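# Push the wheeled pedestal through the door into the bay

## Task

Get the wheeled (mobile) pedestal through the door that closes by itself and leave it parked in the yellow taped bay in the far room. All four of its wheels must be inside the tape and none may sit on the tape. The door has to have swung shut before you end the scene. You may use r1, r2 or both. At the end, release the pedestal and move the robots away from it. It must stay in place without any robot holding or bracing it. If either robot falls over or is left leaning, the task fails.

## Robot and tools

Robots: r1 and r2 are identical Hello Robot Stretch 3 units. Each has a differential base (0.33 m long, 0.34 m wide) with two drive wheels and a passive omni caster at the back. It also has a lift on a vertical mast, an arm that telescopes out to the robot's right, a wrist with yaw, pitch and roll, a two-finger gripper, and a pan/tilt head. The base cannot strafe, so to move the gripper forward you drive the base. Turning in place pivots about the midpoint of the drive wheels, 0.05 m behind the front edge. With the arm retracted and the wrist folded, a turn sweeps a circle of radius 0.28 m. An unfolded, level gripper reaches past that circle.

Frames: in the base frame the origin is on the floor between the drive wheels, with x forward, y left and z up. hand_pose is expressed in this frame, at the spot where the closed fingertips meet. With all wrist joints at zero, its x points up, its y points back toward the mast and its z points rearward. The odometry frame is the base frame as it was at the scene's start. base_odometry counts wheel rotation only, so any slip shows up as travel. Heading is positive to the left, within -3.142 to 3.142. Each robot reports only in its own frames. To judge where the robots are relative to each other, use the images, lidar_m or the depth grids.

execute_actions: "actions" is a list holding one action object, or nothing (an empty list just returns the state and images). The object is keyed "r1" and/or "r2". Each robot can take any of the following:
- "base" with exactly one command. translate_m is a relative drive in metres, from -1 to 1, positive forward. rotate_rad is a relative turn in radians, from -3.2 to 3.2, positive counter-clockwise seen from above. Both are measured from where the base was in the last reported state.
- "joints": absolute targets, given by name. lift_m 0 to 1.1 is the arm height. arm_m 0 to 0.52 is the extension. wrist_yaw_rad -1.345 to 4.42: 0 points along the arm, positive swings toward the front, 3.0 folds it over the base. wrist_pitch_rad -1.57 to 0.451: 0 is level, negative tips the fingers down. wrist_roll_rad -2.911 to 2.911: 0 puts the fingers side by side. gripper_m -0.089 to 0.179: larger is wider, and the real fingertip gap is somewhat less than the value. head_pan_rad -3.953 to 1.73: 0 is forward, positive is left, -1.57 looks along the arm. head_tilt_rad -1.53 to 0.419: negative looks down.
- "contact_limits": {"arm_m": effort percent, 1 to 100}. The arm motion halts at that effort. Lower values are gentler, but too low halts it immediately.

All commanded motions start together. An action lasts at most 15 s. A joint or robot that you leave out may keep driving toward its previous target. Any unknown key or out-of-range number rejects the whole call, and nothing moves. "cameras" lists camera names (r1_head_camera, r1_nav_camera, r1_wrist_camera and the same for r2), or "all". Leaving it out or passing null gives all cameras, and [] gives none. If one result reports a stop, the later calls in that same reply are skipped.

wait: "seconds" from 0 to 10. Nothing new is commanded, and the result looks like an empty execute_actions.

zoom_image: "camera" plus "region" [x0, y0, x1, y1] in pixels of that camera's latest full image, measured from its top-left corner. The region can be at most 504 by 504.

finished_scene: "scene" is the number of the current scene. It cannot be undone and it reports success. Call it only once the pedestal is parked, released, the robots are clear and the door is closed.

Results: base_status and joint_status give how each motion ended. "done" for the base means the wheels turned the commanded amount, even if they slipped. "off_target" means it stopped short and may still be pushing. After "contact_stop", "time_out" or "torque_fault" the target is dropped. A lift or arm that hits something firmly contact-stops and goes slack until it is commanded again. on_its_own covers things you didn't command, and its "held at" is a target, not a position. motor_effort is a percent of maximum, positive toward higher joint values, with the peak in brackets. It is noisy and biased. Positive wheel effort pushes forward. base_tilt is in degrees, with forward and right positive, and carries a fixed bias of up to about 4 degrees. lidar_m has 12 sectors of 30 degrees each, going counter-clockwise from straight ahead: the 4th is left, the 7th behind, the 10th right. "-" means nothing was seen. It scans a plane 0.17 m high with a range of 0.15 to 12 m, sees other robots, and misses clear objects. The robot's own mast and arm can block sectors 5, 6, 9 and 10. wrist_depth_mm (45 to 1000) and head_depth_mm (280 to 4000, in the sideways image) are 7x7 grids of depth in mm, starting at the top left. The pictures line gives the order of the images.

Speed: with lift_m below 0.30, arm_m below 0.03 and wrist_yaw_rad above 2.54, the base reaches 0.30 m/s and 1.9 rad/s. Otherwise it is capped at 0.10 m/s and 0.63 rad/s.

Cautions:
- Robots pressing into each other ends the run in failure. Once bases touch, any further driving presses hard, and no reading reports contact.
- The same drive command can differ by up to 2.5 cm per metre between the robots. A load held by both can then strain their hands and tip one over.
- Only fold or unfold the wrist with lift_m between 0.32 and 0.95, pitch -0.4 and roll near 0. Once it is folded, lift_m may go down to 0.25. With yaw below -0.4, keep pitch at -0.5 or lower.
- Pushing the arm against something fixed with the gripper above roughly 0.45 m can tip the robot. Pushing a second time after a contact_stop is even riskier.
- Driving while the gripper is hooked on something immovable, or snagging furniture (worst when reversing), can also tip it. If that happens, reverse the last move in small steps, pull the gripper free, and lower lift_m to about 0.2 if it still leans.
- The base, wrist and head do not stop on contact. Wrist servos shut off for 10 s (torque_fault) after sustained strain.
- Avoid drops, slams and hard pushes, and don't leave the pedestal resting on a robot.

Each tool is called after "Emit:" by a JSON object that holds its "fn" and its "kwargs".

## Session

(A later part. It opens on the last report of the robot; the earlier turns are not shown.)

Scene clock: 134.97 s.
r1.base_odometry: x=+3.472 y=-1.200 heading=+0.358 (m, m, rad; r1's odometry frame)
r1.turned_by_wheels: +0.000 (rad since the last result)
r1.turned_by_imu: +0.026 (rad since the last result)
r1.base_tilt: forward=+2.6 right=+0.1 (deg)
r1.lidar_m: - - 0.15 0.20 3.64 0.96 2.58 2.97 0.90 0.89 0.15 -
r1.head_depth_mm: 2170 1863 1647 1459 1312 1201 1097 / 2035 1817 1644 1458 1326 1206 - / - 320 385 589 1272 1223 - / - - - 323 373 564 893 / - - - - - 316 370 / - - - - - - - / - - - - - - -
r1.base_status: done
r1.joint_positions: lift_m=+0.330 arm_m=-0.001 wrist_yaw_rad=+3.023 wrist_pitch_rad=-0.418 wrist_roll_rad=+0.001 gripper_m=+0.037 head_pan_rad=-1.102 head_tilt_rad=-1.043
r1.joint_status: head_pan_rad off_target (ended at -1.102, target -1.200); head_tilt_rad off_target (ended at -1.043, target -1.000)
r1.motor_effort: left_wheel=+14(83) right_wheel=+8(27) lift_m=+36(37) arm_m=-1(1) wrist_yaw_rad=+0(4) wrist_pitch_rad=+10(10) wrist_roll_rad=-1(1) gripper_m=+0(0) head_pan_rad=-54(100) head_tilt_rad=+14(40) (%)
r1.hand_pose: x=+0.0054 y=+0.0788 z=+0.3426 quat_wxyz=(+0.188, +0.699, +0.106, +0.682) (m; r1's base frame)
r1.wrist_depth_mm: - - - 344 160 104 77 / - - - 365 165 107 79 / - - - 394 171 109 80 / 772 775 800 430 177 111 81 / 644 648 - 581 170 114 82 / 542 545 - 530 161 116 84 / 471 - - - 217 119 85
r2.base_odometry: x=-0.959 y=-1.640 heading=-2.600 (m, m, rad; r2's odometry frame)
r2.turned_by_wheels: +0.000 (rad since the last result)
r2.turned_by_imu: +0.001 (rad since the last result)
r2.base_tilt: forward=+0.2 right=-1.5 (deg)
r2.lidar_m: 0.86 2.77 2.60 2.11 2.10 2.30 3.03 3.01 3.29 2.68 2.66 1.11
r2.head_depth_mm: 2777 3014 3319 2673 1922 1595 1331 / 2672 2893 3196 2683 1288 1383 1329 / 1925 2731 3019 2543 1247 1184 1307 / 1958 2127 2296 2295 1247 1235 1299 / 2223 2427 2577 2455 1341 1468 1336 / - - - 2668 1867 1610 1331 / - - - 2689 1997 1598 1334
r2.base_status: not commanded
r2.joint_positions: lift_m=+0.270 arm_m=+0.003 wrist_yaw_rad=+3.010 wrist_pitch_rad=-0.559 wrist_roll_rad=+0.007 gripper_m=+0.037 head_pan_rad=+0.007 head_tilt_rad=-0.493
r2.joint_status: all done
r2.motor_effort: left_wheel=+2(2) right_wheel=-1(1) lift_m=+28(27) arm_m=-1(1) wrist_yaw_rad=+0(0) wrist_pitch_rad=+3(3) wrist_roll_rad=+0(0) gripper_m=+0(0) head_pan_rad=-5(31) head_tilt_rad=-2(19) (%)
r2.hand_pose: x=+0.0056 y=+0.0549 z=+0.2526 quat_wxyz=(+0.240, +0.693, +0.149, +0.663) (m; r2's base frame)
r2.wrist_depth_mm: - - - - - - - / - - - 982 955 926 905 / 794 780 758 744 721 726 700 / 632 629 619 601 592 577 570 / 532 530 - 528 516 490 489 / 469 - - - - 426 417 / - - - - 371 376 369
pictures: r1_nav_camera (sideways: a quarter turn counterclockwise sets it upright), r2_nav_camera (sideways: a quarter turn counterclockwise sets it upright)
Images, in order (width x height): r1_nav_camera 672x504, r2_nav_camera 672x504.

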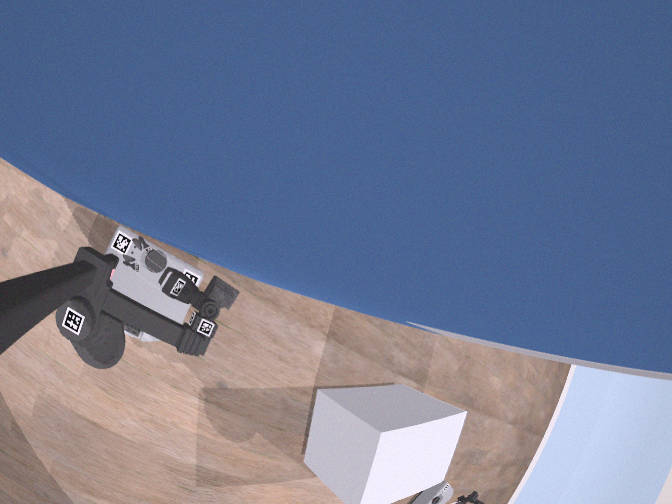

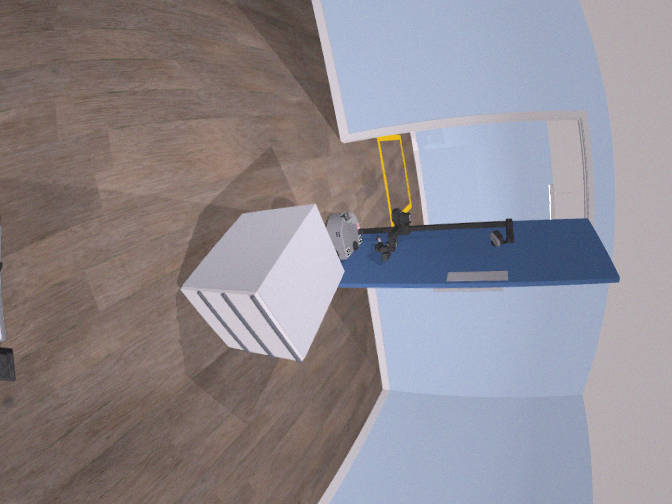

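Emit:
{"fn": "execute_actions", "kwargs": {"actions": [{"r1":{"base":{"translate_m":-0.1},"joints":{"head_tilt_rad":-1.5,"head_pan_rad":-0.9}}}], "cameras": []}}

Emit:
{"fn": "execute_actions", "kwargs": {"actions": [{"r1":{"base":{"rotate_rad":1.3}}}], "cameras": ["r1_nav_camera"]}}

Scene clock: 137.83 s.
r1.base_odometry: x=+3.378 y=-1.235 heading=+0.358 (m, m, rad; r1's odometry frame)
r1.turned_by_wheels: +0.000 (rad since the last result)
r1.turned_by_imu: -0.005 (rad since the last result)
r1.base_tilt: forward=+2.7 right=+0.1 (deg)
r1.lidar_m: - - 0.15 0.45 3.57 0.88 2.55 2.85 0.94 0.19 0.15 -
r1.head_depth_mm: - 508 1276 1252 1227 1201 1183 / - 336 1082 1262 - - 1180 / - - 414 - - - 1182 / - - - 520 - - - / - - - 357 982 1210 1188 / - - - - 460 1209 1189 / - - - - 319 683 1193
r1.base_status: done
r1.joint_positions: lift_m=+0.330 arm_m=-0.001 wrist_yaw_rad=+3.030 wrist_pitch_rad=-0.418 wrist_roll_rad=+0.001 gripper_m=+0.037 head_pan_rad=-0.904 head_tilt_rad=-1.484
r1.joint_status: all done
r1.motor_effort: left_wheel=+1(14) right_wheel=+10(20) lift_m=+36(36) arm_m=-1(1) wrist_yaw_rad=-6(6) wrist_pitch_rad=+10(10) wrist_roll_rad=-1(1) gripper_m=+1(0) head_pan_rad=+2(54) head_tilt_rad=-5(29) (%)
r1.hand_pose: x=+0.0038 y=+0.0790 z=+0.3426 quat_wxyz=(+0.186, +0.699, +0.108, +0.682) (m; r1's base frame)
r1.wrist_depth_mm: - - - - 261 130 86 / - - - - 257 129 86 / 985 - - - 253 128 85 / 776 790 801 802 249 126 85 / 634 650 - 661 217 125 84 / 537 544 - 556 191 125 84 / 475 - - - 272 123 83
r2.base_odometry: x=-0.959 y=-1.640 heading=-2.600 (m, m, rad; r2's odometry frame)
r2.turned_by_wheels: +0.000 (rad since the last result)
r2.turned_by_imu: +0.001 (rad since the last result)
r2.base_tilt: forward=+0.2 right=-1.5 (deg)
r2.lidar_m: 0.86 2.77 2.60 2.11 2.10 2.29 3.02 3.01 3.29 2.68 2.66 1.12
r2.head_depth_mm: 2748 3033 3310 2673 1909 1606 1327 / 2645 2913 3186 2655 1282 1386 1331 / 2583 2828 3050 2683 1245 1185 1299 / 1825 1963 2862 2170 1245 1240 1299 / 2034 2328 2423 2423 1338 1468 1334 / - - 3692 2550 1867 1590 1337 / - - - 2682 1994 1600 1334
r2.base_status: not commanded
r2.joint_positions: lift_m=+0.270 arm_m=+0.003 wrist_yaw_rad=+3.010 wrist_pitch_rad=-0.559 wrist_roll_rad=+0.007 gripper_m=+0.037 head_pan_rad=+0.007 head_tilt_rad=-0.493
r2.joint_status: not commanded
r2.motor_effort: left_wheel=+2(2) right_wheel=-1(1) lift_m=+27(27) arm_m=-1(1) wrist_yaw_rad=+0(0) wrist_pitch_rad=+3(3) wrist_roll_rad=+0(0) gripper_m=+0(0) head_pan_rad=-5(6) head_tilt_rad=-2(2) (%)
r2.hand_pose: x=+0.0056 y=+0.0549 z=+0.2526 quat_wxyz=(+0.240, +0.693, +0.149, +0.663) (m; r2's base frame)
r2.wrist_depth_mm: - - - - - - - / - - - 986 963 921 893 / 817 784 753 760 723 725 703 / 635 622 611 606 598 581 576 / 534 531 - 534 517 501 490 / 466 - - - - 426 421 / - - - - 373 373 370
pictures: none
No camera images: the call's "cameras" was empty. Leave "cameras" out to get every camera's image.

Scene clock: 141.10 s.
r1.base_odometry: x=+3.378 y=-1.235 heading=+1.657 (m, m, rad; r1's odometry frame)
r1.turned_by_wheels: +1.299 (rad since the last result)
r1.turned_by_imu: +1.087 (rad since the last result)
r1.base_tilt: forward=+2.6 right=+0.0 (deg)
r1.lidar_m: 0.26 3.43 0.94 0.88 2.68 2.87 0.90 0.85 0.30 0.21 0.19 0.20
r1.head_depth_mm: - 350 573 1241 1230 1205 1183 / - 351 574 1048 - - 1182 / - 352 576 - - - 1179 / - 353 580 1244 - - - / - 354 582 1247 1235 1208 1189 / - 354 584 1248 1229 1200 1191 / - 355 585 1247 1238 1212 1183
r1.base_status: done
r1.joint_positions: lift_m=+0.330 arm_m=-0.001 wrist_yaw_rad=+3.021 wrist_pitch_rad=-0.418 wrist_roll_rad=+0.001 gripper_m=+0.037 head_pan_rad=-0.903 head_tilt_rad=-1.486
r1.joint_status: not commanded
r1.motor_effort: left_wheel=-3(28) right_wheel=+18(49) lift_m=+36(36) arm_m=+0(0) wrist_yaw_rad=+1(16) wrist_pitch_rad=+9(10) wrist_roll_rad=-1(1) gripper_m=+0(0) head_pan_rad=+1(3) head_tilt_rad=-4(5) (%)
r1.hand_pose: x=+0.0057 y=+0.0789 z=+0.3426 quat_wxyz=(+0.188, +0.699, +0.105, +0.681) (m; r1's base frame)
r1.wrist_depth_mm: - - - 942 - - - / - - - - - - - / 999 - - - - - - / 773 786 810 814 822 842 852 / 637 641 - 661 685 680 688 / 543 546 - 559 586 566 582 / 470 - - - 488 490 497
r2.base_odometry: x=-0.959 y=-1.640 heading=-2.600 (m, m, rad; r2's odometry frame)
r2.turned_by_wheels: +0.000 (rad since the last result)
r2.turned_by_imu: +0.001 (rad since the last result)
r2.base_tilt: forward=+0.2 right=-1.6 (deg)
r2.lidar_m: 0.86 2.77 2.60 2.10 2.10 2.28 3.04 3.00 3.30 2.68 2.66 1.11
r2.head_depth_mm: 2753 2984 3281 2651 1923 1602 1327 / 2633 2903 3161 2634 1283 1381 1330 / 1914 2721 2986 2565 1240 1181 1301 / 1943 2128 2316 2298 1242 1233 1302 / 2221 2543 2660 2338 1341 1472 1333 / - - 3725 2675 1860 1597 1337 / - - - 2670 2014 1607 1334
r2.base_status: not commanded
r2.joint_positions: lift_m=+0.270 arm_m=+0.003 wrist_yaw_rad=+3.010 wrist_pitch_rad=-0.559 wrist_roll_rad=+0.007 gripper_m=+0.037 head_pan_rad=+0.007 head_tilt_rad=-0.493
r2.joint_status: not commanded
r2.motor_effort: left_wheel=+2(2) right_wheel=-1(1) lift_m=+27(28) arm_m=-1(1) wrist_yaw_rad=+0(0) wrist_pitch_rad=+3(3) wrist_roll_rad=+0(0) gripper_m=+0(0) head_pan_rad=-6(5) head_tilt_rad=-2(2) (%)
r2.hand_pose: x=+0.0056 y=+0.0549 z=+0.2526 quat_wxyz=(+0.240, +0.693, +0.149, +0.663) (m; r2's base frame)
r2.wrist_depth_mm: - - - - - - - / - - - 990 952 936 896 / 810 784 767 753 746 732 714 / 642 621 615 605 592 585 567 / 527 520 - 533 515 493 486 / 464 - - - - 426 418 / - - - - 372 374 373
pictures: r1_nav_camera (sideways: a quarter turn counterclockwise sets it upright)
Images, in order (width x height): r1_nav_camera 672x504.

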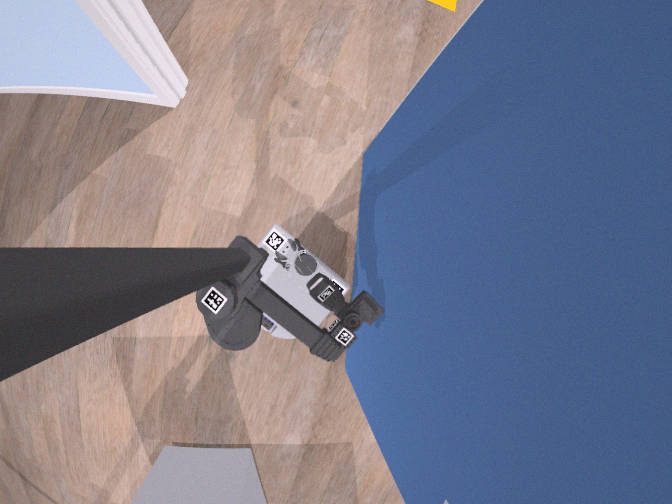

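Emit:
{"fn": "execute_actions", "kwargs": {"actions": [{"r1":{"base":{"translate_m":-0.3}}}], "cameras": ["r1_nav_camera","r2_nav_camera"]}}

Scene clock: 145.23 s.
r1.base_odometry: x=+3.404 y=-1.534 heading=+1.657 (m, m, rad; r1's odometry frame)
r1.turned_by_wheels: +0.000 (rad since the last result)
r1.turned_by_imu: +0.000 (rad since the last result)
r1.base_tilt: forward=+2.7 right=+0.0 (deg)
r1.lidar_m: 0.34 3.69 0.97 1.22 2.56 2.74 0.66 0.58 2.87 0.21 0.21 0.22
r1.head_depth_mm: - 343 1259 1249 1222 1207 1182 / 290 359 558 1254 - - 1178 / 297 377 596 - - - 1183 / 302 395 652 1249 - - - / 308 417 709 1247 1225 1215 1191 / 315 440 781 1257 1238 1207 1189 / 322 467 874 1252 1235 1210 1186
r1.base_status: done
r1.joint_positions: lift_m=+0.330 arm_m=-0.001 wrist_yaw_rad=+3.031 wrist_pitch_rad=-0.418 wrist_roll_rad=+0.001 gripper_m=+0.037 head_pan_rad=-0.903 head_tilt_rad=-1.486
r1.joint_status: not commanded
r1.motor_effort: left_wheel=-1(7) right_wheel=+2(13) lift_m=+36(36) arm_m=+0(1) wrist_yaw_rad=-7(7) wrist_pitch_rad=+10(10) wrist_roll_rad=-1(1) gripper_m=+0(0) head_pan_rad=+1(2) head_tilt_rad=-5(4) (%)
r1.hand_pose: x=+0.0035 y=+0.0791 z=+0.3426 quat_wxyz=(+0.185, +0.699, +0.108, +0.682) (m; r1's base frame)
r1.wrist_depth_mm: - - - - - - - / - - - - - - - / 992 - - - - - - / 788 784 803 807 815 852 851 / 631 646 - 664 677 687 682 / 542 554 - 556 583 568 575 / 472 - - - 487 492 497
r2.base_odometry: x=-0.959 y=-1.640 heading=-2.600 (m, m, rad; r2's odometry frame)
r2.turned_by_wheels: +0.000 (rad since the last result)
r2.turned_by_imu: +0.001 (rad since the last result)
r2.base_tilt: forward=+0.2 right=-1.5 (deg)
r2.lidar_m: 0.86 2.77 2.60 2.11 2.10 2.29 3.04 3.01 3.29 2.67 2.66 1.11
r2.head_depth_mm: 2777 3021 3305 2652 1941 1603 1332 / 2664 2876 3154 2656 1282 1388 1336 / 2574 2765 3055 2682 1241 1182 1304 / 1853 1984 2144 2139 1247 1235 1298 / 2121 2487 2619 2248 1342 1475 1329 / - - 3763 2530 1870 1601 1340 / - - - 2659 2002 1605 1337
r2.base_status: not commanded
r2.joint_positions: lift_m=+0.270 arm_m=+0.003 wrist_yaw_rad=+3.010 wrist_pitch_rad=-0.559 wrist_roll_rad=+0.007 gripper_m=+0.037 head_pan_rad=+0.007 head_tilt_rad=-0.493
r2.joint_status: not commanded
r2.motor_effort: left_wheel=+2(2) right_wheel=-1(1) lift_m=+27(28) arm_m=-1(1) wrist_yaw_rad=+0(1) wrist_pitch_rad=+3(3) wrist_roll_rad=+0(0) gripper_m=+0(0) head_pan_rad=-4(7) head_tilt_rad=-2(2) (%)
r2.hand_pose: x=+0.0056 y=+0.0549 z=+0.2526 quat_wxyz=(+0.240, +0.693, +0.149, +0.663) (m; r2's base frame)
r2.wrist_depth_mm: - - - - - - - / - - - 997 939 963 908 / 791 788 769 755 738 720 705 / 642 625 607 613 599 597 579 / 534 536 - 527 514 489 490 / 470 - - - - 427 424 / - - - - 375 377 375
pictures: r1_nav_camera (sideways: a quarter turn counterclockwise sets it upright), r2_nav_camera (sideways: a quarter turn counterclockwise sets it upright)
Images, in order (width x height): r1_nav_camera 672x504, r2_nav_camera 672x504.

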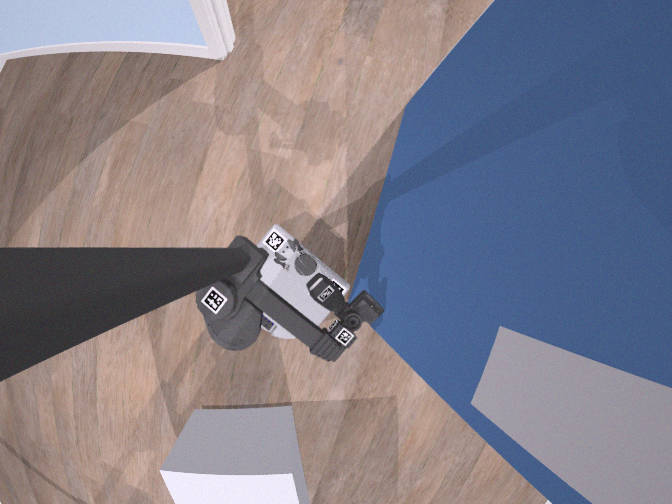

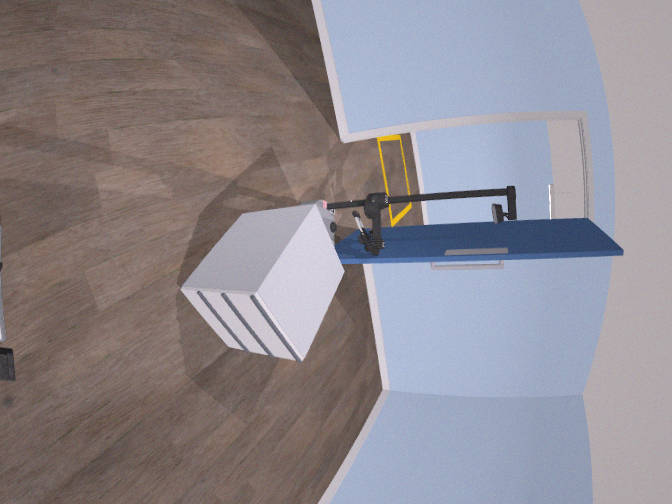

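Emit:
{"fn": "execute_actions", "kwargs": {"actions": [{"r1":{"base":{"translate_m":0.08}}}], "cameras": []}}

Emit:
{"fn": "execute_actions", "kwargs": {"actions": [{"r1":{"base":{"rotate_rad":-0.9}}}], "cameras": []}}

Emit:
{"fn": "execute_actions", "kwargs": {"actions": [{"r1":{"base":{"translate_m":0.25}}}], "cameras": ["r1_nav_camera","r2_nav_camera"]}}

Scene clock: 147.23 s.
r1.base_odometry: x=+3.397 y=-1.455 heading=+1.657 (m, m, rad; r1's odometry frame)
r1.turned_by_wheels: +0.000 (rad since the last result)
r1.turned_by_imu: +0.001 (rad since the last result)
r1.base_tilt: forward=+2.7 right=+0.0 (deg)
r1.lidar_m: 0.32 3.63 0.94 1.10 2.59 2.78 0.73 0.65 0.27 0.21 0.21 0.22
r1.head_depth_mm: - 345 530 1246 1235 1202 1181 / 290 358 561 945 - - 1189 / 294 371 592 - - - 1184 / 300 387 638 1251 - - - / 306 403 683 1252 1234 1216 1191 / 309 422 737 1257 1229 1207 1189 / 316 441 801 1257 1237 1211 1190
r1.base_status: done
r1.joint_positions: lift_m=+0.330 arm_m=-0.001 wrist_yaw_rad=+3.027 wrist_pitch_rad=-0.418 wrist_roll_rad=+0.001 gripper_m=+0.037 head_pan_rad=-0.903 head_tilt_rad=-1.486
r1.joint_status: not commanded
r1.motor_effort: left_wheel=-2(4) right_wheel=+9(14) lift_m=+36(36) arm_m=-1(0) wrist_yaw_rad=-4(7) wrist_pitch_rad=+9(9) wrist_roll_rad=-1(1) gripper_m=+0(0) head_pan_rad=+0(2) head_tilt_rad=-4(4) (%)
r1.hand_pose: x=+0.0043 y=+0.0790 z=+0.3426 quat_wxyz=(+0.186, +0.699, +0.107, +0.682) (m; r1's base frame)
r1.wrist_depth_mm: - - - - 933 - - / - - - - - - - / - - - - - - - / 781 789 806 813 824 842 861 / 638 641 - 660 683 680 691 / 544 543 - 559 585 573 580 / 476 - - - 488 493 501
r2.base_odometry: x=-0.959 y=-1.640 heading=-2.600 (m, m, rad; r2's odometry frame)
r2.turned_by_wheels: +0.000 (rad since the last result)
r2.turned_by_imu: +0.001 (rad since the last result)
r2.base_tilt: forward=+0.2 right=-1.5 (deg)
r2.lidar_m: 0.86 2.77 2.61 2.11 2.09 2.30 3.04 3.01 3.32 2.68 2.66 1.11
r2.head_depth_mm: 2734 3001 3274 2670 1925 1595 1333 / 2648 2890 3190 2670 1290 1383 1332 / 2591 2805 3043 2669 1239 1185 1298 / 1831 1980 2216 2160 1243 1237 1304 / 2158 2487 2660 2240 1340 1470 1330 / - - 3712 2536 1865 1598 1328 / - - - 2688 1998 1608 1330
r2.base_status: not commanded
r2.joint_positions: lift_m=+0.270 arm_m=+0.003 wrist_yaw_rad=+3.010 wrist_pitch_rad=-0.559 wrist_roll_rad=+0.007 gripper_m=+0.037 head_pan_rad=+0.007 head_tilt_rad=-0.493
r2.joint_status: not commanded
r2.motor_effort: left_wheel=+2(2) right_wheel=-1(1) lift_m=+28(28) arm_m=-1(1) wrist_yaw_rad=+0(1) wrist_pitch_rad=+3(4) wrist_roll_rad=+0(0) gripper_m=+0(0) head_pan_rad=-4(6) head_tilt_rad=-2(2) (%)
r2.hand_pose: x=+0.0056 y=+0.0549 z=+0.2526 quat_wxyz=(+0.240, +0.693, +0.149, +0.663) (m; r2's base frame)
r2.wrist_depth_mm: - - - - - - - / - - - 972 957 920 908 / 801 791 778 767 744 720 701 / 644 633 624 610 590 582 575 / 532 527 - 532 514 492 481 / 468 - - - - 429 419 / - - - - 371 374 372
pictures: none
No camera images: the call's "cameras" was empty. Leave "cameras" out to get every camera's image.

Scene clock: 149.60 s.
r1.base_odometry: x=+3.397 y=-1.455 heading=+0.757 (m, m, rad; r1's odometry frame)
r1.turned_by_wheels: -0.900 (rad since the last result)
r1.turned_by_imu: -0.901 (rad since the last result)
r1.base_tilt: forward=+2.7 right=+0.1 (deg)
r1.lidar_m: - 0.15 0.28 3.62 1.12 1.38 2.58 2.97 0.67 0.19 0.15 -
r1.head_depth_mm: 1315 1289 1269 1252 1225 1205 1183 / - 338 1268 1245 - - 1181 / - - 444 - - - 1186 / - - 358 825 - - - / - - 322 568 1230 1209 1191 / - - - 409 1222 1212 1192 / - - - 349 781 1212 1186
r1.base_status: done
r1.joint_positions: lift_m=+0.330 arm_m=-0.001 wrist_yaw_rad=+3.021 wrist_pitch_rad=-0.418 wrist_roll_rad=+0.001 gripper_m=+0.037 head_pan_rad=-0.903 head_tilt_rad=-1.486
r1.joint_status: not commanded
r1.motor_effort: left_wheel=+2(8) right_wheel=+8(11) lift_m=+36(36) arm_m=-1(1) wrist_yaw_rad=+0(5) wrist_pitch_rad=+9(9) wrist_roll_rad=-1(1) gripper_m=+0(0) head_pan_rad=+1(1) head_tilt_rad=-5(5) (%)
r1.hand_pose: x=+0.0058 y=+0.0788 z=+0.3426 quat_wxyz=(+0.189, +0.699, +0.105, +0.681) (m; r1's base frame)
r1.wrist_depth_mm: 778 - - - - 395 194 / 852 - - - - 356 185 / 927 900 - - - 327 177 / 773 779 816 802 783 301 169 / 648 644 - 660 643 279 162 / 543 549 - 560 497 259 155 / 469 - - - 479 241 149
r2.base_odometry: x=-0.959 y=-1.640 heading=-2.600 (m, m, rad; r2's odometry frame)
r2.turned_by_wheels: +0.000 (rad since the last result)
r2.turned_by_imu: +0.001 (rad since the last result)
r2.base_tilt: forward=+0.2 right=-1.5 (deg)
r2.lidar_m: 0.86 2.77 2.60 2.11 2.09 2.29 3.04 3.02 3.31 2.68 2.66 1.11
r2.head_depth_mm: 2766 3038 3309 2651 1933 1589 1330 / 2662 2882 3198 2659 1293 1376 1336 / 2568 2816 3056 2679 1241 1183 1301 / 2467 2664 2905 2119 1243 1239 1305 / 1880 2380 2363 2243 1344 1480 1333 / - - 3339 2451 1865 1595 1335 / - - - 2681 1992 1603 1335
r2.base_status: not commanded
r2.joint_positions: lift_m=+0.270 arm_m=+0.003 wrist_yaw_rad=+3.010 wrist_pitch_rad=-0.559 wrist_roll_rad=+0.007 gripper_m=+0.037 head_pan_rad=+0.007 head_tilt_rad=-0.493
r2.joint_status: not commanded
r2.motor_effort: left_wheel=+2(1) right_wheel=-1(1) lift_m=+27(28) arm_m=-1(1) wrist_yaw_rad=+0(0) wrist_pitch_rad=+3(3) wrist_roll_rad=+0(0) gripper_m=+0(0) head_pan_rad=-5(6) head_tilt_rad=-3(2) (%)
r2.hand_pose: x=+0.0056 y=+0.0549 z=+0.2526 quat_wxyz=(+0.240, +0.693, +0.149, +0.663) (m; r2's base frame)
r2.wrist_depth_mm: - - - - - - - / - - - 984 956 932 895 / 786 782 764 754 732 711 708 / 636 624 609 606 596 590 571 / 531 522 - 539 516 489 490 / 470 - - - - 427 421 / - - - - 372 377 371
pictures: none
No camera images: the call's "cameras" was empty. Leave "cameras" out to get every camera's image.

Scene clock: 153.03 s.
r1.base_odometry: x=+3.579 y=-1.283 heading=+0.757 (m, m, rad; r1's odometry frame)
r1.turned_by_wheels: +0.000 (rad since the last result)
r1.turned_by_imu: +0.001 (rad since the last result)
r1.base_tilt: forward=+2.7 right=+0.0 (deg)
r1.lidar_m: - - 0.15 0.36 1.08 1.26 2.82 0.96 0.73 0.20 0.15 -
r1.head_depth_mm: - 1291 1271 1255 1228 1202 1184 / - 349 1264 1252 - - 1180 / - - 423 - - - 1184 / - - - 504 - - - / - - - 340 829 1205 1188 / - - - - 417 1210 1188 / - - - - - 541 1192
r1.base_status: done
r1.joint_positions: lift_m=+0.330 arm_m=-0.001 wrist_yaw_rad=+3.017 wrist_pitch_rad=-0.418 wrist_roll_rad=+0.001 gripper_m=+0.037 head_pan_rad=-0.903 head_tilt_rad=-1.486
r1.joint_status: not commanded
r1.motor_effort: left_wheel=+1(6) right_wheel=+6(21) lift_m=+36(36) arm_m=-1(1) wrist_yaw_rad=+2(12) wrist_pitch_rad=+9(9) wrist_roll_rad=-1(1) gripper_m=+0(0) head_pan_rad=+1(1) head_tilt_rad=-3(5) (%)
r1.hand_pose: x=+0.0066 y=+0.0787 z=+0.3426 quat_wxyz=(+0.190, +0.700, +0.104, +0.681) (m; r1's base frame)
r1.wrist_depth_mm: - - - - 209 112 77 / - - - - 209 112 77 / 924 973 - 988 210 112 77 / 780 784 797 776 208 112 77 / 638 644 - 664 186 112 77 / 539 550 - 557 168 112 76 / 472 - - - 236 112 76
r2.base_odometry: x=-0.959 y=-1.640 heading=-2.600 (m, m, rad; r2's odometry frame)
r2.turned_by_wheels: +0.000 (rad since the last result)
r2.turned_by_imu: +0.001 (rad since the last result)
r2.base_tilt: forward=+0.2 right=-1.5 (deg)
r2.lidar_m: 0.85 2.78 2.60 2.10 2.10 2.30 3.04 3.01 3.31 2.67 2.66 1.11
r2.head_depth_mm: 2754 2993 3280 2677 1929 1587 1329 / 2657 2874 3159 2650 1292 1379 1338 / 2535 2736 3001 2547 1244 1185 1296 / 1886 2094 2218 2279 1241 1236 1306 / 2292 2534 2704 2440 1345 1480 1332 / - - - 2671 1861 1599 1333 / - - - 2683 2032 1603 1339
r2.base_status: not commanded
r2.joint_positions: lift_m=+0.270 arm_m=+0.003 wrist_yaw_rad=+3.010 wrist_pitch_rad=-0.559 wrist_roll_rad=+0.007 gripper_m=+0.037 head_pan_rad=+0.007 head_tilt_rad=-0.493
r2.joint_status: not commanded
r2.motor_effort: left_wheel=+1(2) right_wheel=-1(1) lift_m=+27(28) arm_m=-1(1) wrist_yaw_rad=+0(0) wrist_pitch_rad=+3(3) wrist_roll_rad=+0(0) gripper_m=+0(0) head_pan_rad=-5(6) head_tilt_rad=-2(3) (%)
r2.hand_pose: x=+0.0056 y=+0.0549 z=+0.2526 quat_wxyz=(+0.240, +0.693, +0.149, +0.663) (m; r2's base frame)
r2.wrist_depth_mm: - - - - - - - / - - - 977 954 946 922 / 801 782 766 750 743 708 706 / 637 623 614 599 592 583 582 / 529 525 - 535 508 495 478 / 472 - - - - 428 421 / - - - - 370 376 373
pictures: r1_nav_camera (sideways: a quarter turn counterclockwise sets it upright), r2_nav_camera (sideways: a quarter turn counterclockwise sets it upright)
Images, in order (width x height): r1_nav_camera 672x504, r2_nav_camera 672x504.

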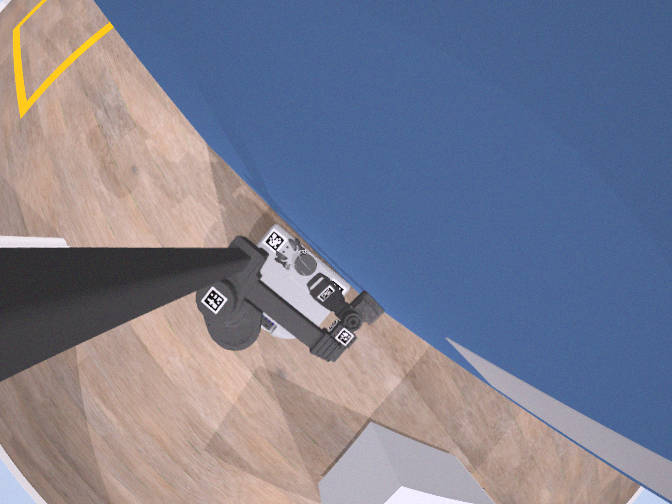

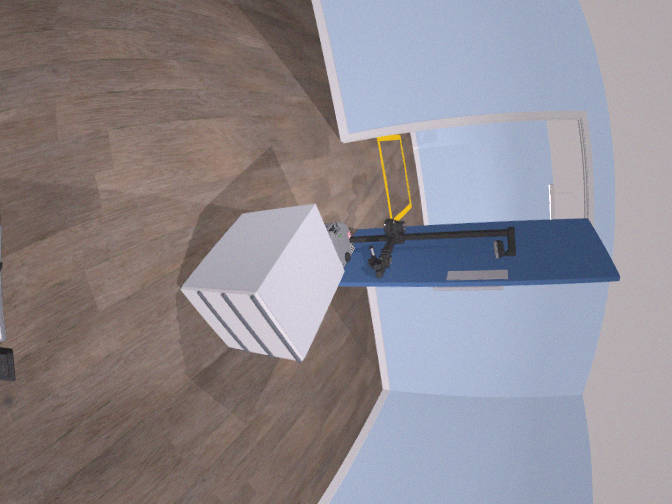

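Emit:
{"fn": "execute_actions", "kwargs": {"actions": [{"r1":{"base":{"translate_m":0.06}},"r2":{"base":{"rotate_rad":-0.58}}}], "cameras": []}}

Emit:
{"fn": "execute_actions", "kwargs": {"actions": [{"r2":{"base":{"translate_m":1.0}}}], "cameras": []}}

Emit:
{"fn": "execute_actions", "kwargs": {"actions": [{"r2":{"base":{"translate_m":0.52}}}], "cameras": []}}

Emit:
{"fn": "execute_actions", "kwargs": {"actions": [{"r2":{"base":{"rotate_rad":2.4},"joints":{"head_tilt_rad":-0.9}}}], "cameras": ["r2_nav_camera","r1_nav_camera"]}}

Scene clock: 156.37 s.
r1.base_odometry: x=+3.622 y=-1.242 heading=+0.757 (m, m, rad; r1's odometry frame)
r1.turned_by_wheels: +0.001 (rad since the last result)
r1.turned_by_imu: -0.076 (rad since the last result)
r1.base_tilt: forward=+2.6 right=+0.1 (deg)
r1.lidar_m: - - 0.15 0.19 1.10 1.09 2.84 3.14 0.74 0.21 0.15 -
r1.head_depth_mm: 1309 1293 1269 1249 1221 1205 1187 / - 405 1276 1257 - - 1187 / - - 426 - - - 1184 / - - - 467 - - - / - - - - 632 1215 1193 / - - - - 365 1203 1190 / - - - - - 386 1186
r1.base_status: translate_m off_target (by the wheels' count: +0.0597 of +0.0600)
r1.joint_positions: lift_m=+0.330 arm_m=-0.001 wrist_yaw_rad=+3.027 wrist_pitch_rad=-0.418 wrist_roll_rad=+0.001 gripper_m=+0.037 head_pan_rad=-0.901 head_tilt_rad=-1.489
r1.joint_status: not commanded
r1.on_its_own: left_wheel is at rest, and its effort (+53) is outside its rest range (-18 to +18); right_wheel is at rest, and its effort (+22) is outside its rest range (-18 to +18)
r1.motor_effort: left_wheel=+53(95) right_wheel=+22(41) lift_m=+33(36) arm_m=-1(1) wrist_yaw_rad=-3(10) wrist_pitch_rad=+10(10) wrist_roll_rad=-1(1) gripper_m=+0(0) head_pan_rad=+1(3) head_tilt_rad=-3(4) (%)
r1.hand_pose: x=+0.0044 y=+0.0789 z=+0.3427 quat_wxyz=(+0.187, +0.699, +0.107, +0.682) (m; r1's base frame)
r1.wrist_depth_mm: - - - 468 149 88 62 / - - - 498 151 89 63 / 964 998 - 521 154 90 63 / 785 785 802 559 156 91 64 / 648 639 - 615 144 92 64 / 549 545 - 541 133 93 65 / 471 - - - 184 93 65
r2.base_odometry: x=-0.959 y=-1.640 heading=+3.104 (m, m, rad; r2's odometry frame)
r2.turned_by_wheels: -0.580 (rad since the last result)
r2.turned_by_imu: -0.568 (rad since the last result)
r2.base_tilt: forward=+0.2 right=-1.5 (deg)
r2.lidar_m: 2.85 0.85 1.21 2.70 2.12 2.09 2.24 3.04 3.01 3.25 2.70 2.66
r2.head_depth_mm: 2348 2492 2648 2656 1992 1592 1336 / 2483 2667 2888 2668 1992 1591 1330 / 2630 2828 3066 2680 2007 1590 1332 / 2812 3044 3307 2649 1982 1591 1330 / 3022 3285 3505 2682 1987 1601 1337 / 3107 3317 3505 2681 1868 1457 1333 / 2863 3023 3238 2665 1247 1159 1241
r2.base_status: done
r2.joint_positions: lift_m=+0.270 arm_m=+0.003 wrist_yaw_rad=+3.010 wrist_pitch_rad=-0.559 wrist_roll_rad=+0.007 gripper_m=+0.037 head_pan_rad=+0.007 head_tilt_rad=-0.494
r2.joint_status: not commanded
r2.motor_effort: left_wheel=+2(7) right_wheel=-1(6) lift_m=+28(28) arm_m=-1(1) wrist_yaw_rad=+0(0) wrist_pitch_rad=+3(3) wrist_roll_rad=+0(0) gripper_m=+0(0) head_pan_rad=-6(6) head_tilt_rad=-2(2) (%)
r2.hand_pose: x=+0.0056 y=+0.0549 z=+0.2526 quat_wxyz=(+0.240, +0.693, +0.149, +0.663) (m; r2's base frame)
r2.wrist_depth_mm: - - - - - - 883 / - - - 989 956 934 847 / 808 801 759 760 741 713 701 / 637 629 622 611 602 584 570 / 527 527 - 534 519 490 487 / 464 - - - - 432 420 / - - - - 375 376 372
pictures: none
No camera images: the call's "cameras" was empty. Leave "cameras" out to get every camera's image.

Scene clock: 161.30 s.
r1.base_odometry: x=+3.622 y=-1.242 heading=+0.757 (m, m, rad; r1's odometry frame)
r1.turned_by_wheels: +0.000 (rad since the last result)
r1.turned_by_imu: +0.001 (rad since the last result)
r1.base_tilt: forward=+2.6 right=+0.0 (deg)
r1.lidar_m: - - 0.15 0.20 1.09 1.09 2.84 3.14 0.74 0.21 0.15 -
r1.head_depth_mm: 1303 1289 1268 1244 1223 1205 1183 / - 406 1274 1260 - - 1188 / - - 425 - - - 1186 / - - - 468 - - - / - - - - 631 1208 1186 / - - - - 364 1200 1191 / - - - - - 385 1183
r1.base_status: not commanded
r1.joint_positions: lift_m=+0.330 arm_m=-0.001 wrist_yaw_rad=+3.027 wrist_pitch_rad=-0.418 wrist_roll_rad=+0.001 gripper_m=+0.037 head_pan_rad=-0.901 head_tilt_rad=-1.489
r1.joint_status: not commanded
r1.on_its_own: left_wheel is at rest, and its effort (+53) is outside its rest range (-18 to +18); right_wheel is at rest, and its effort (+22) is outside its rest range (-18 to +18)
r1.motor_effort: left_wheel=+53(53) right_wheel=+22(21) lift_m=+33(33) arm_m=+0(1) wrist_yaw_rad=-4(3) wrist_pitch_rad=+10(10) wrist_roll_rad=-1(1) gripper_m=+0(0) head_pan_rad=+0(0) head_tilt_rad=-3(4) (%)
r1.hand_pose: x=+0.0044 y=+0.0789 z=+0.3427 quat_wxyz=(+0.187, +0.699, +0.107, +0.682) (m; r1's base frame)
r1.wrist_depth_mm: - - - 469 148 88 62 / - - - 494 151 89 63 / 960 - - 528 153 90 63 / 776 787 816 555 156 91 64 / 638 643 - 614 144 92 64 / 541 550 - 543 133 93 65 / 470 - - - 185 93 65
r2.base_odometry: x=-1.958 y=-1.603 heading=+3.104 (m, m, rad; r2's odometry frame)
r2.turned_by_wheels: +0.000 (rad since the last result)
r2.turned_by_imu: +0.006 (rad since the last result)
r2.base_tilt: forward=+0.2 right=-1.5 (deg)
r2.lidar_m: 1.99 2.23 0.34 0.34 0.40 2.89 3.11 3.64 3.59 2.40 1.88 1.85
r2.head_depth_mm: 1633 1748 1878 2019 1986 1594 1327 / 1719 1859 2000 2175 1988 1597 1330 / 1855 1992 2157 2329 1993 1602 1330 / 1984 2140 2338 2489 1989 1600 1333 / 2121 2331 2534 2632 1997 1600 1334 / 2284 2515 2732 2671 1994 1590 1330 / 2269 2396 2542 2568 1988 1603 1335
r2.base_status: done
r2.joint_positions: lift_m=+0.270 arm_m=+0.003 wrist_yaw_rad=+3.010 wrist_pitch_rad=-0.559 wrist_roll_rad=+0.007 gripper_m=+0.037 head_pan_rad=+0.007 head_tilt_rad=-0.495
r2.joint_status: not commanded
r2.motor_effort: left_wheel=+2(9) right_wheel=+0(3) lift_m=+28(27) arm_m=-1(1) wrist_yaw_rad=-1(0) wrist_pitch_rad=+3(3) wrist_roll_rad=+0(0) gripper_m=+0(0) head_pan_rad=-5(5) head_tilt_rad=-2(1) (%)
r2.hand_pose: x=+0.0056 y=+0.0549 z=+0.2526 quat_wxyz=(+0.240, +0.693, +0.149, +0.663) (m; r2's base frame)
r2.wrist_depth_mm: - - 373 361 360 - - / - 690 410 399 404 923 900 / 812 752 465 451 666 725 710 / 632 626 527 510 564 585 577 / 530 527 - 533 518 491 483 / 472 - - - - 421 421 / - - - - 372 371 372
pictures: none
No camera images: the call's "cameras" was empty. Leave "cameras" out to get every camera's image.

Scene clock: 164.70 s.
r1.base_odometry: x=+3.622 y=-1.242 heading=+0.757 (m, m, rad; r1's odometry frame)
r1.turned_by_wheels: +0.000 (rad since the last result)
r1.turned_by_imu: +0.001 (rad since the last result)
r1.base_tilt: forward=+2.6 right=+0.0 (deg)
r1.lidar_m: - - 0.15 0.19 1.10 1.09 2.83 3.15 0.74 0.21 0.15 -
r1.head_depth_mm: 1305 1292 1268 1251 1229 1201 1186 / - 405 1269 1253 - - 1185 / - - 426 - - - 1187 / - - - 468 - - - / - - - - 632 1215 1191 / - - - - 364 1206 1190 / - - - - - 386 1186
r1.base_status: not commanded
r1.joint_positions: lift_m=+0.330 arm_m=-0.001 wrist_yaw_rad=+3.027 wrist_pitch_rad=-0.418 wrist_roll_rad=+0.001 gripper_m=+0.037 head_pan_rad=-0.901 head_tilt_rad=-1.489
r1.joint_status: not commanded
r1.on_its_own: left_wheel is at rest, and its effort (+52) is outside its rest range (-18 to +18); right_wheel is at rest, and its effort (+21) is outside its rest range (-18 to +18)
r1.motor_effort: left_wheel=+52(53) right_wheel=+21(22) lift_m=+33(33) arm_m=+0(1) wrist_yaw_rad=-1(4) wrist_pitch_rad=+10(9) wrist_roll_rad=-1(1) gripper_m=+0(0) head_pan_rad=+1(0) head_tilt_rad=-4(3) (%)
r1.hand_pose: x=+0.0044 y=+0.0789 z=+0.3427 quat_wxyz=(+0.187, +0.699, +0.107, +0.682) (m; r1's base frame)
r1.wrist_depth_mm: - - - 470 148 88 63 / - - - 497 151 89 63 / 977 995 - 524 154 90 63 / 776 790 802 561 156 91 64 / 643 639 - 614 145 92 64 / 540 548 - 544 133 93 65 / 470 - - - 184 93 65
r2.base_odometry: x=-2.478 y=-1.583 heading=+3.104 (m, m, rad; r2's odometry frame)
r2.turned_by_wheels: +0.000 (rad since the last result)
r2.turned_by_imu: +0.004 (rad since the last result)
r2.base_tilt: forward=+0.2 right=-1.5 (deg)
r2.lidar_m: 1.55 1.92 1.10 0.86 0.50 0.48 3.56 3.95 3.90 1.85 1.46 1.44
r2.head_depth_mm: 1263 1349 1447 1565 1692 1586 1333 / 1343 1435 1546 1680 1808 1600 1329 / 1421 1538 1661 1814 1927 1597 1331 / 1533 1666 1797 1970 1995 1591 1334 / 1635 1798 1954 2178 1995 1600 1329 / 1771 1943 2145 2368 2001 1595 1332 / 1904 2035 2187 2320 1998 1600 1324
r2.base_status: done
r2.joint_positions: lift_m=+0.270 arm_m=+0.003 wrist_yaw_rad=+3.010 wrist_pitch_rad=-0.559 wrist_roll_rad=+0.007 gripper_m=+0.037 head_pan_rad=+0.007 head_tilt_rad=-0.495
r2.joint_status: not commanded
r2.motor_effort: left_wheel=+1(8) right_wheel=+0(2) lift_m=+28(28) arm_m=-1(1) wrist_yaw_rad=+0(1) wrist_pitch_rad=+3(3) wrist_roll_rad=+0(0) gripper_m=+0(0) head_pan_rad=-6(6) head_tilt_rad=-2(2) (%)
r2.hand_pose: x=+0.0056 y=+0.0549 z=+0.2526 quat_wxyz=(+0.240, +0.693, +0.149, +0.663) (m; r2's base frame)
r2.wrist_depth_mm: 440 - - - - - - / 453 542 - 990 958 928 913 / 462 558 763 736 737 715 694 / 466 594 621 602 593 586 579 / 502 524 - 534 512 495 482 / 468 - - - - 426 418 / - - - - 370 377 372
pictures: none
No camera images: the call's "cameras" was empty. Leave "cameras" out to get every camera's image.

Scene clock: 167.50 s.
r1.base_odometry: x=+3.622 y=-1.242 heading=+0.757 (m, m, rad; r1's odometry frame)
r1.turned_by_wheels: +0.000 (rad since the last result)
r1.turned_by_imu: +0.001 (rad since the last result)
r1.base_tilt: forward=+2.6 right=+0.0 (deg)
r1.lidar_m: - - 0.15 0.19 1.10 1.09 2.84 3.15 0.74 0.21 0.15 -
r1.head_depth_mm: 1303 1295 1274 1247 1227 1201 1184 / - 406 1266 1249 - - 1186 / - - 426 - - - 1178 / - - - 467 - - - / - - - - 633 1211 1187 / - - - - 364 1200 1189 / - - - - - 385 1184
r1.base_status: not commanded
r1.joint_positions: lift_m=+0.330 arm_m=-0.001 wrist_yaw_rad=+3.027 wrist_pitch_rad=-0.418 wrist_roll_rad=+0.001 gripper_m=+0.037 head_pan_rad=-0.901 head_tilt_rad=-1.489
r1.joint_status: not commanded
r1.on_its_own: left_wheel is at rest, and its effort (+53) is outside its rest range (-18 to +18); right_wheel is at rest, and its effort (+21) is outside its rest range (-18 to +18)
r1.motor_effort: left_wheel=+53(53) right_wheel=+21(21) lift_m=+33(33) arm_m=-1(1) wrist_yaw_rad=-4(3) wrist_pitch_rad=+10(10) wrist_roll_rad=-1(1) gripper_m=+0(0) head_pan_rad=+0(0) head_tilt_rad=-4(3) (%)
r1.hand_pose: x=+0.0044 y=+0.0789 z=+0.3427 quat_wxyz=(+0.187, +0.699, +0.107, +0.682) (m; r1's base frame)
r1.wrist_depth_mm: - - - 467 148 88 63 / - - - 497 151 89 63 / 971 - - 526 153 90 63 / 780 786 804 561 156 91 64 / 644 642 - 623 144 92 64 / 544 548 - 541 133 92 65 / 471 - - - 185 93 65
r2.base_odometry: x=-2.478 y=-1.583 heading=-0.779 (m, m, rad; r2's odometry frame)
r2.turned_by_wheels: +2.400 (rad since the last result)
r2.turned_by_imu: +2.353 (rad since the last result)
r2.base_tilt: forward=+0.2 right=-1.5 (deg)
r2.lidar_m: 0.48 3.33 4.17 3.91 2.37 1.56 1.44 1.45 1.82 1.89 1.10 0.59
r2.head_depth_mm: 2858 2271 1195 1012 1301 1251 1116 / 2838 2286 1169 994 1120 1252 1118 / 2917 2284 1168 999 990 1228 1124 / 2906 2297 1897 995 922 1214 1126 / 2818 2307 1902 1052 1361 1253 1128 / 2810 2315 1917 1631 1417 1258 1129 / 2810 2306 1923 1641 1423 1263 1127
r2.base_status: done
r2.joint_positions: lift_m=+0.270 arm_m=+0.003 wrist_yaw_rad=+3.010 wrist_pitch_rad=-0.559 wrist_roll_rad=+0.007 gripper_m=+0.037 head_pan_rad=+0.007 head_tilt_rad=-0.889
r2.joint_status: all done
r2.motor_effort: left_wheel=-2(7) right_wheel=+2(9) lift_m=+27(28) arm_m=-2(1) wrist_yaw_rad=+0(0) wrist_pitch_rad=+3(3) wrist_roll_rad=+0(0) gripper_m=+0(0) head_pan_rad=-4(6) head_tilt_rad=-4(18) (%)
r2.hand_pose: x=+0.0056 y=+0.0549 z=+0.2526 quat_wxyz=(+0.240, +0.693, +0.149, +0.663) (m; r2's base frame)
r2.wrist_depth_mm: - - - - - - - / - - - 981 965 918 916 / 802 792 761 760 743 721 705 / 641 626 609 614 591 577 575 / 535 527 - 529 510 493 486 / 464 - - - - 429 423 / - - - - 375 380 370
pictures: r1_nav_camera (sideways: a quarter turn counterclockwise sets it upright), r2_nav_camera (sideways: a quarter turn counterclockwise sets it upright)
Images, in order (width x height): r1_nav_camera 672x504, r2_nav_camera 672x504.

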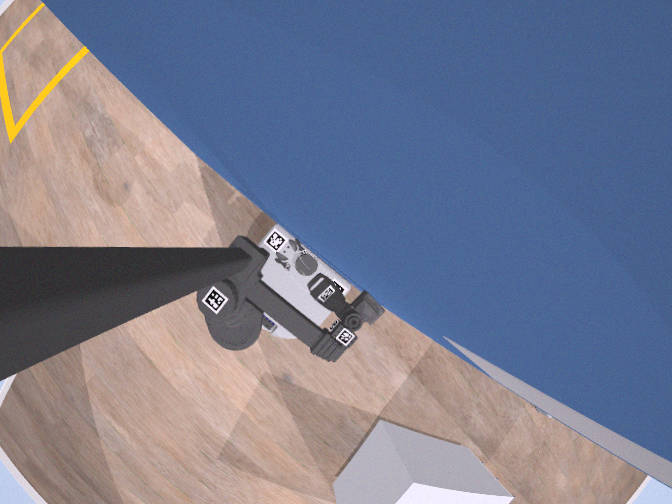

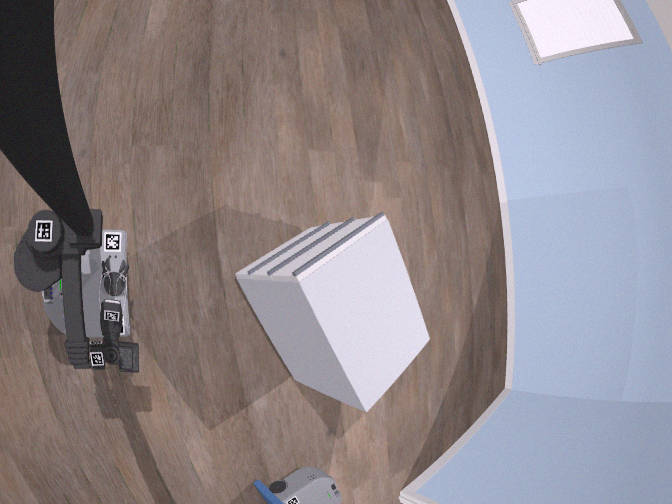

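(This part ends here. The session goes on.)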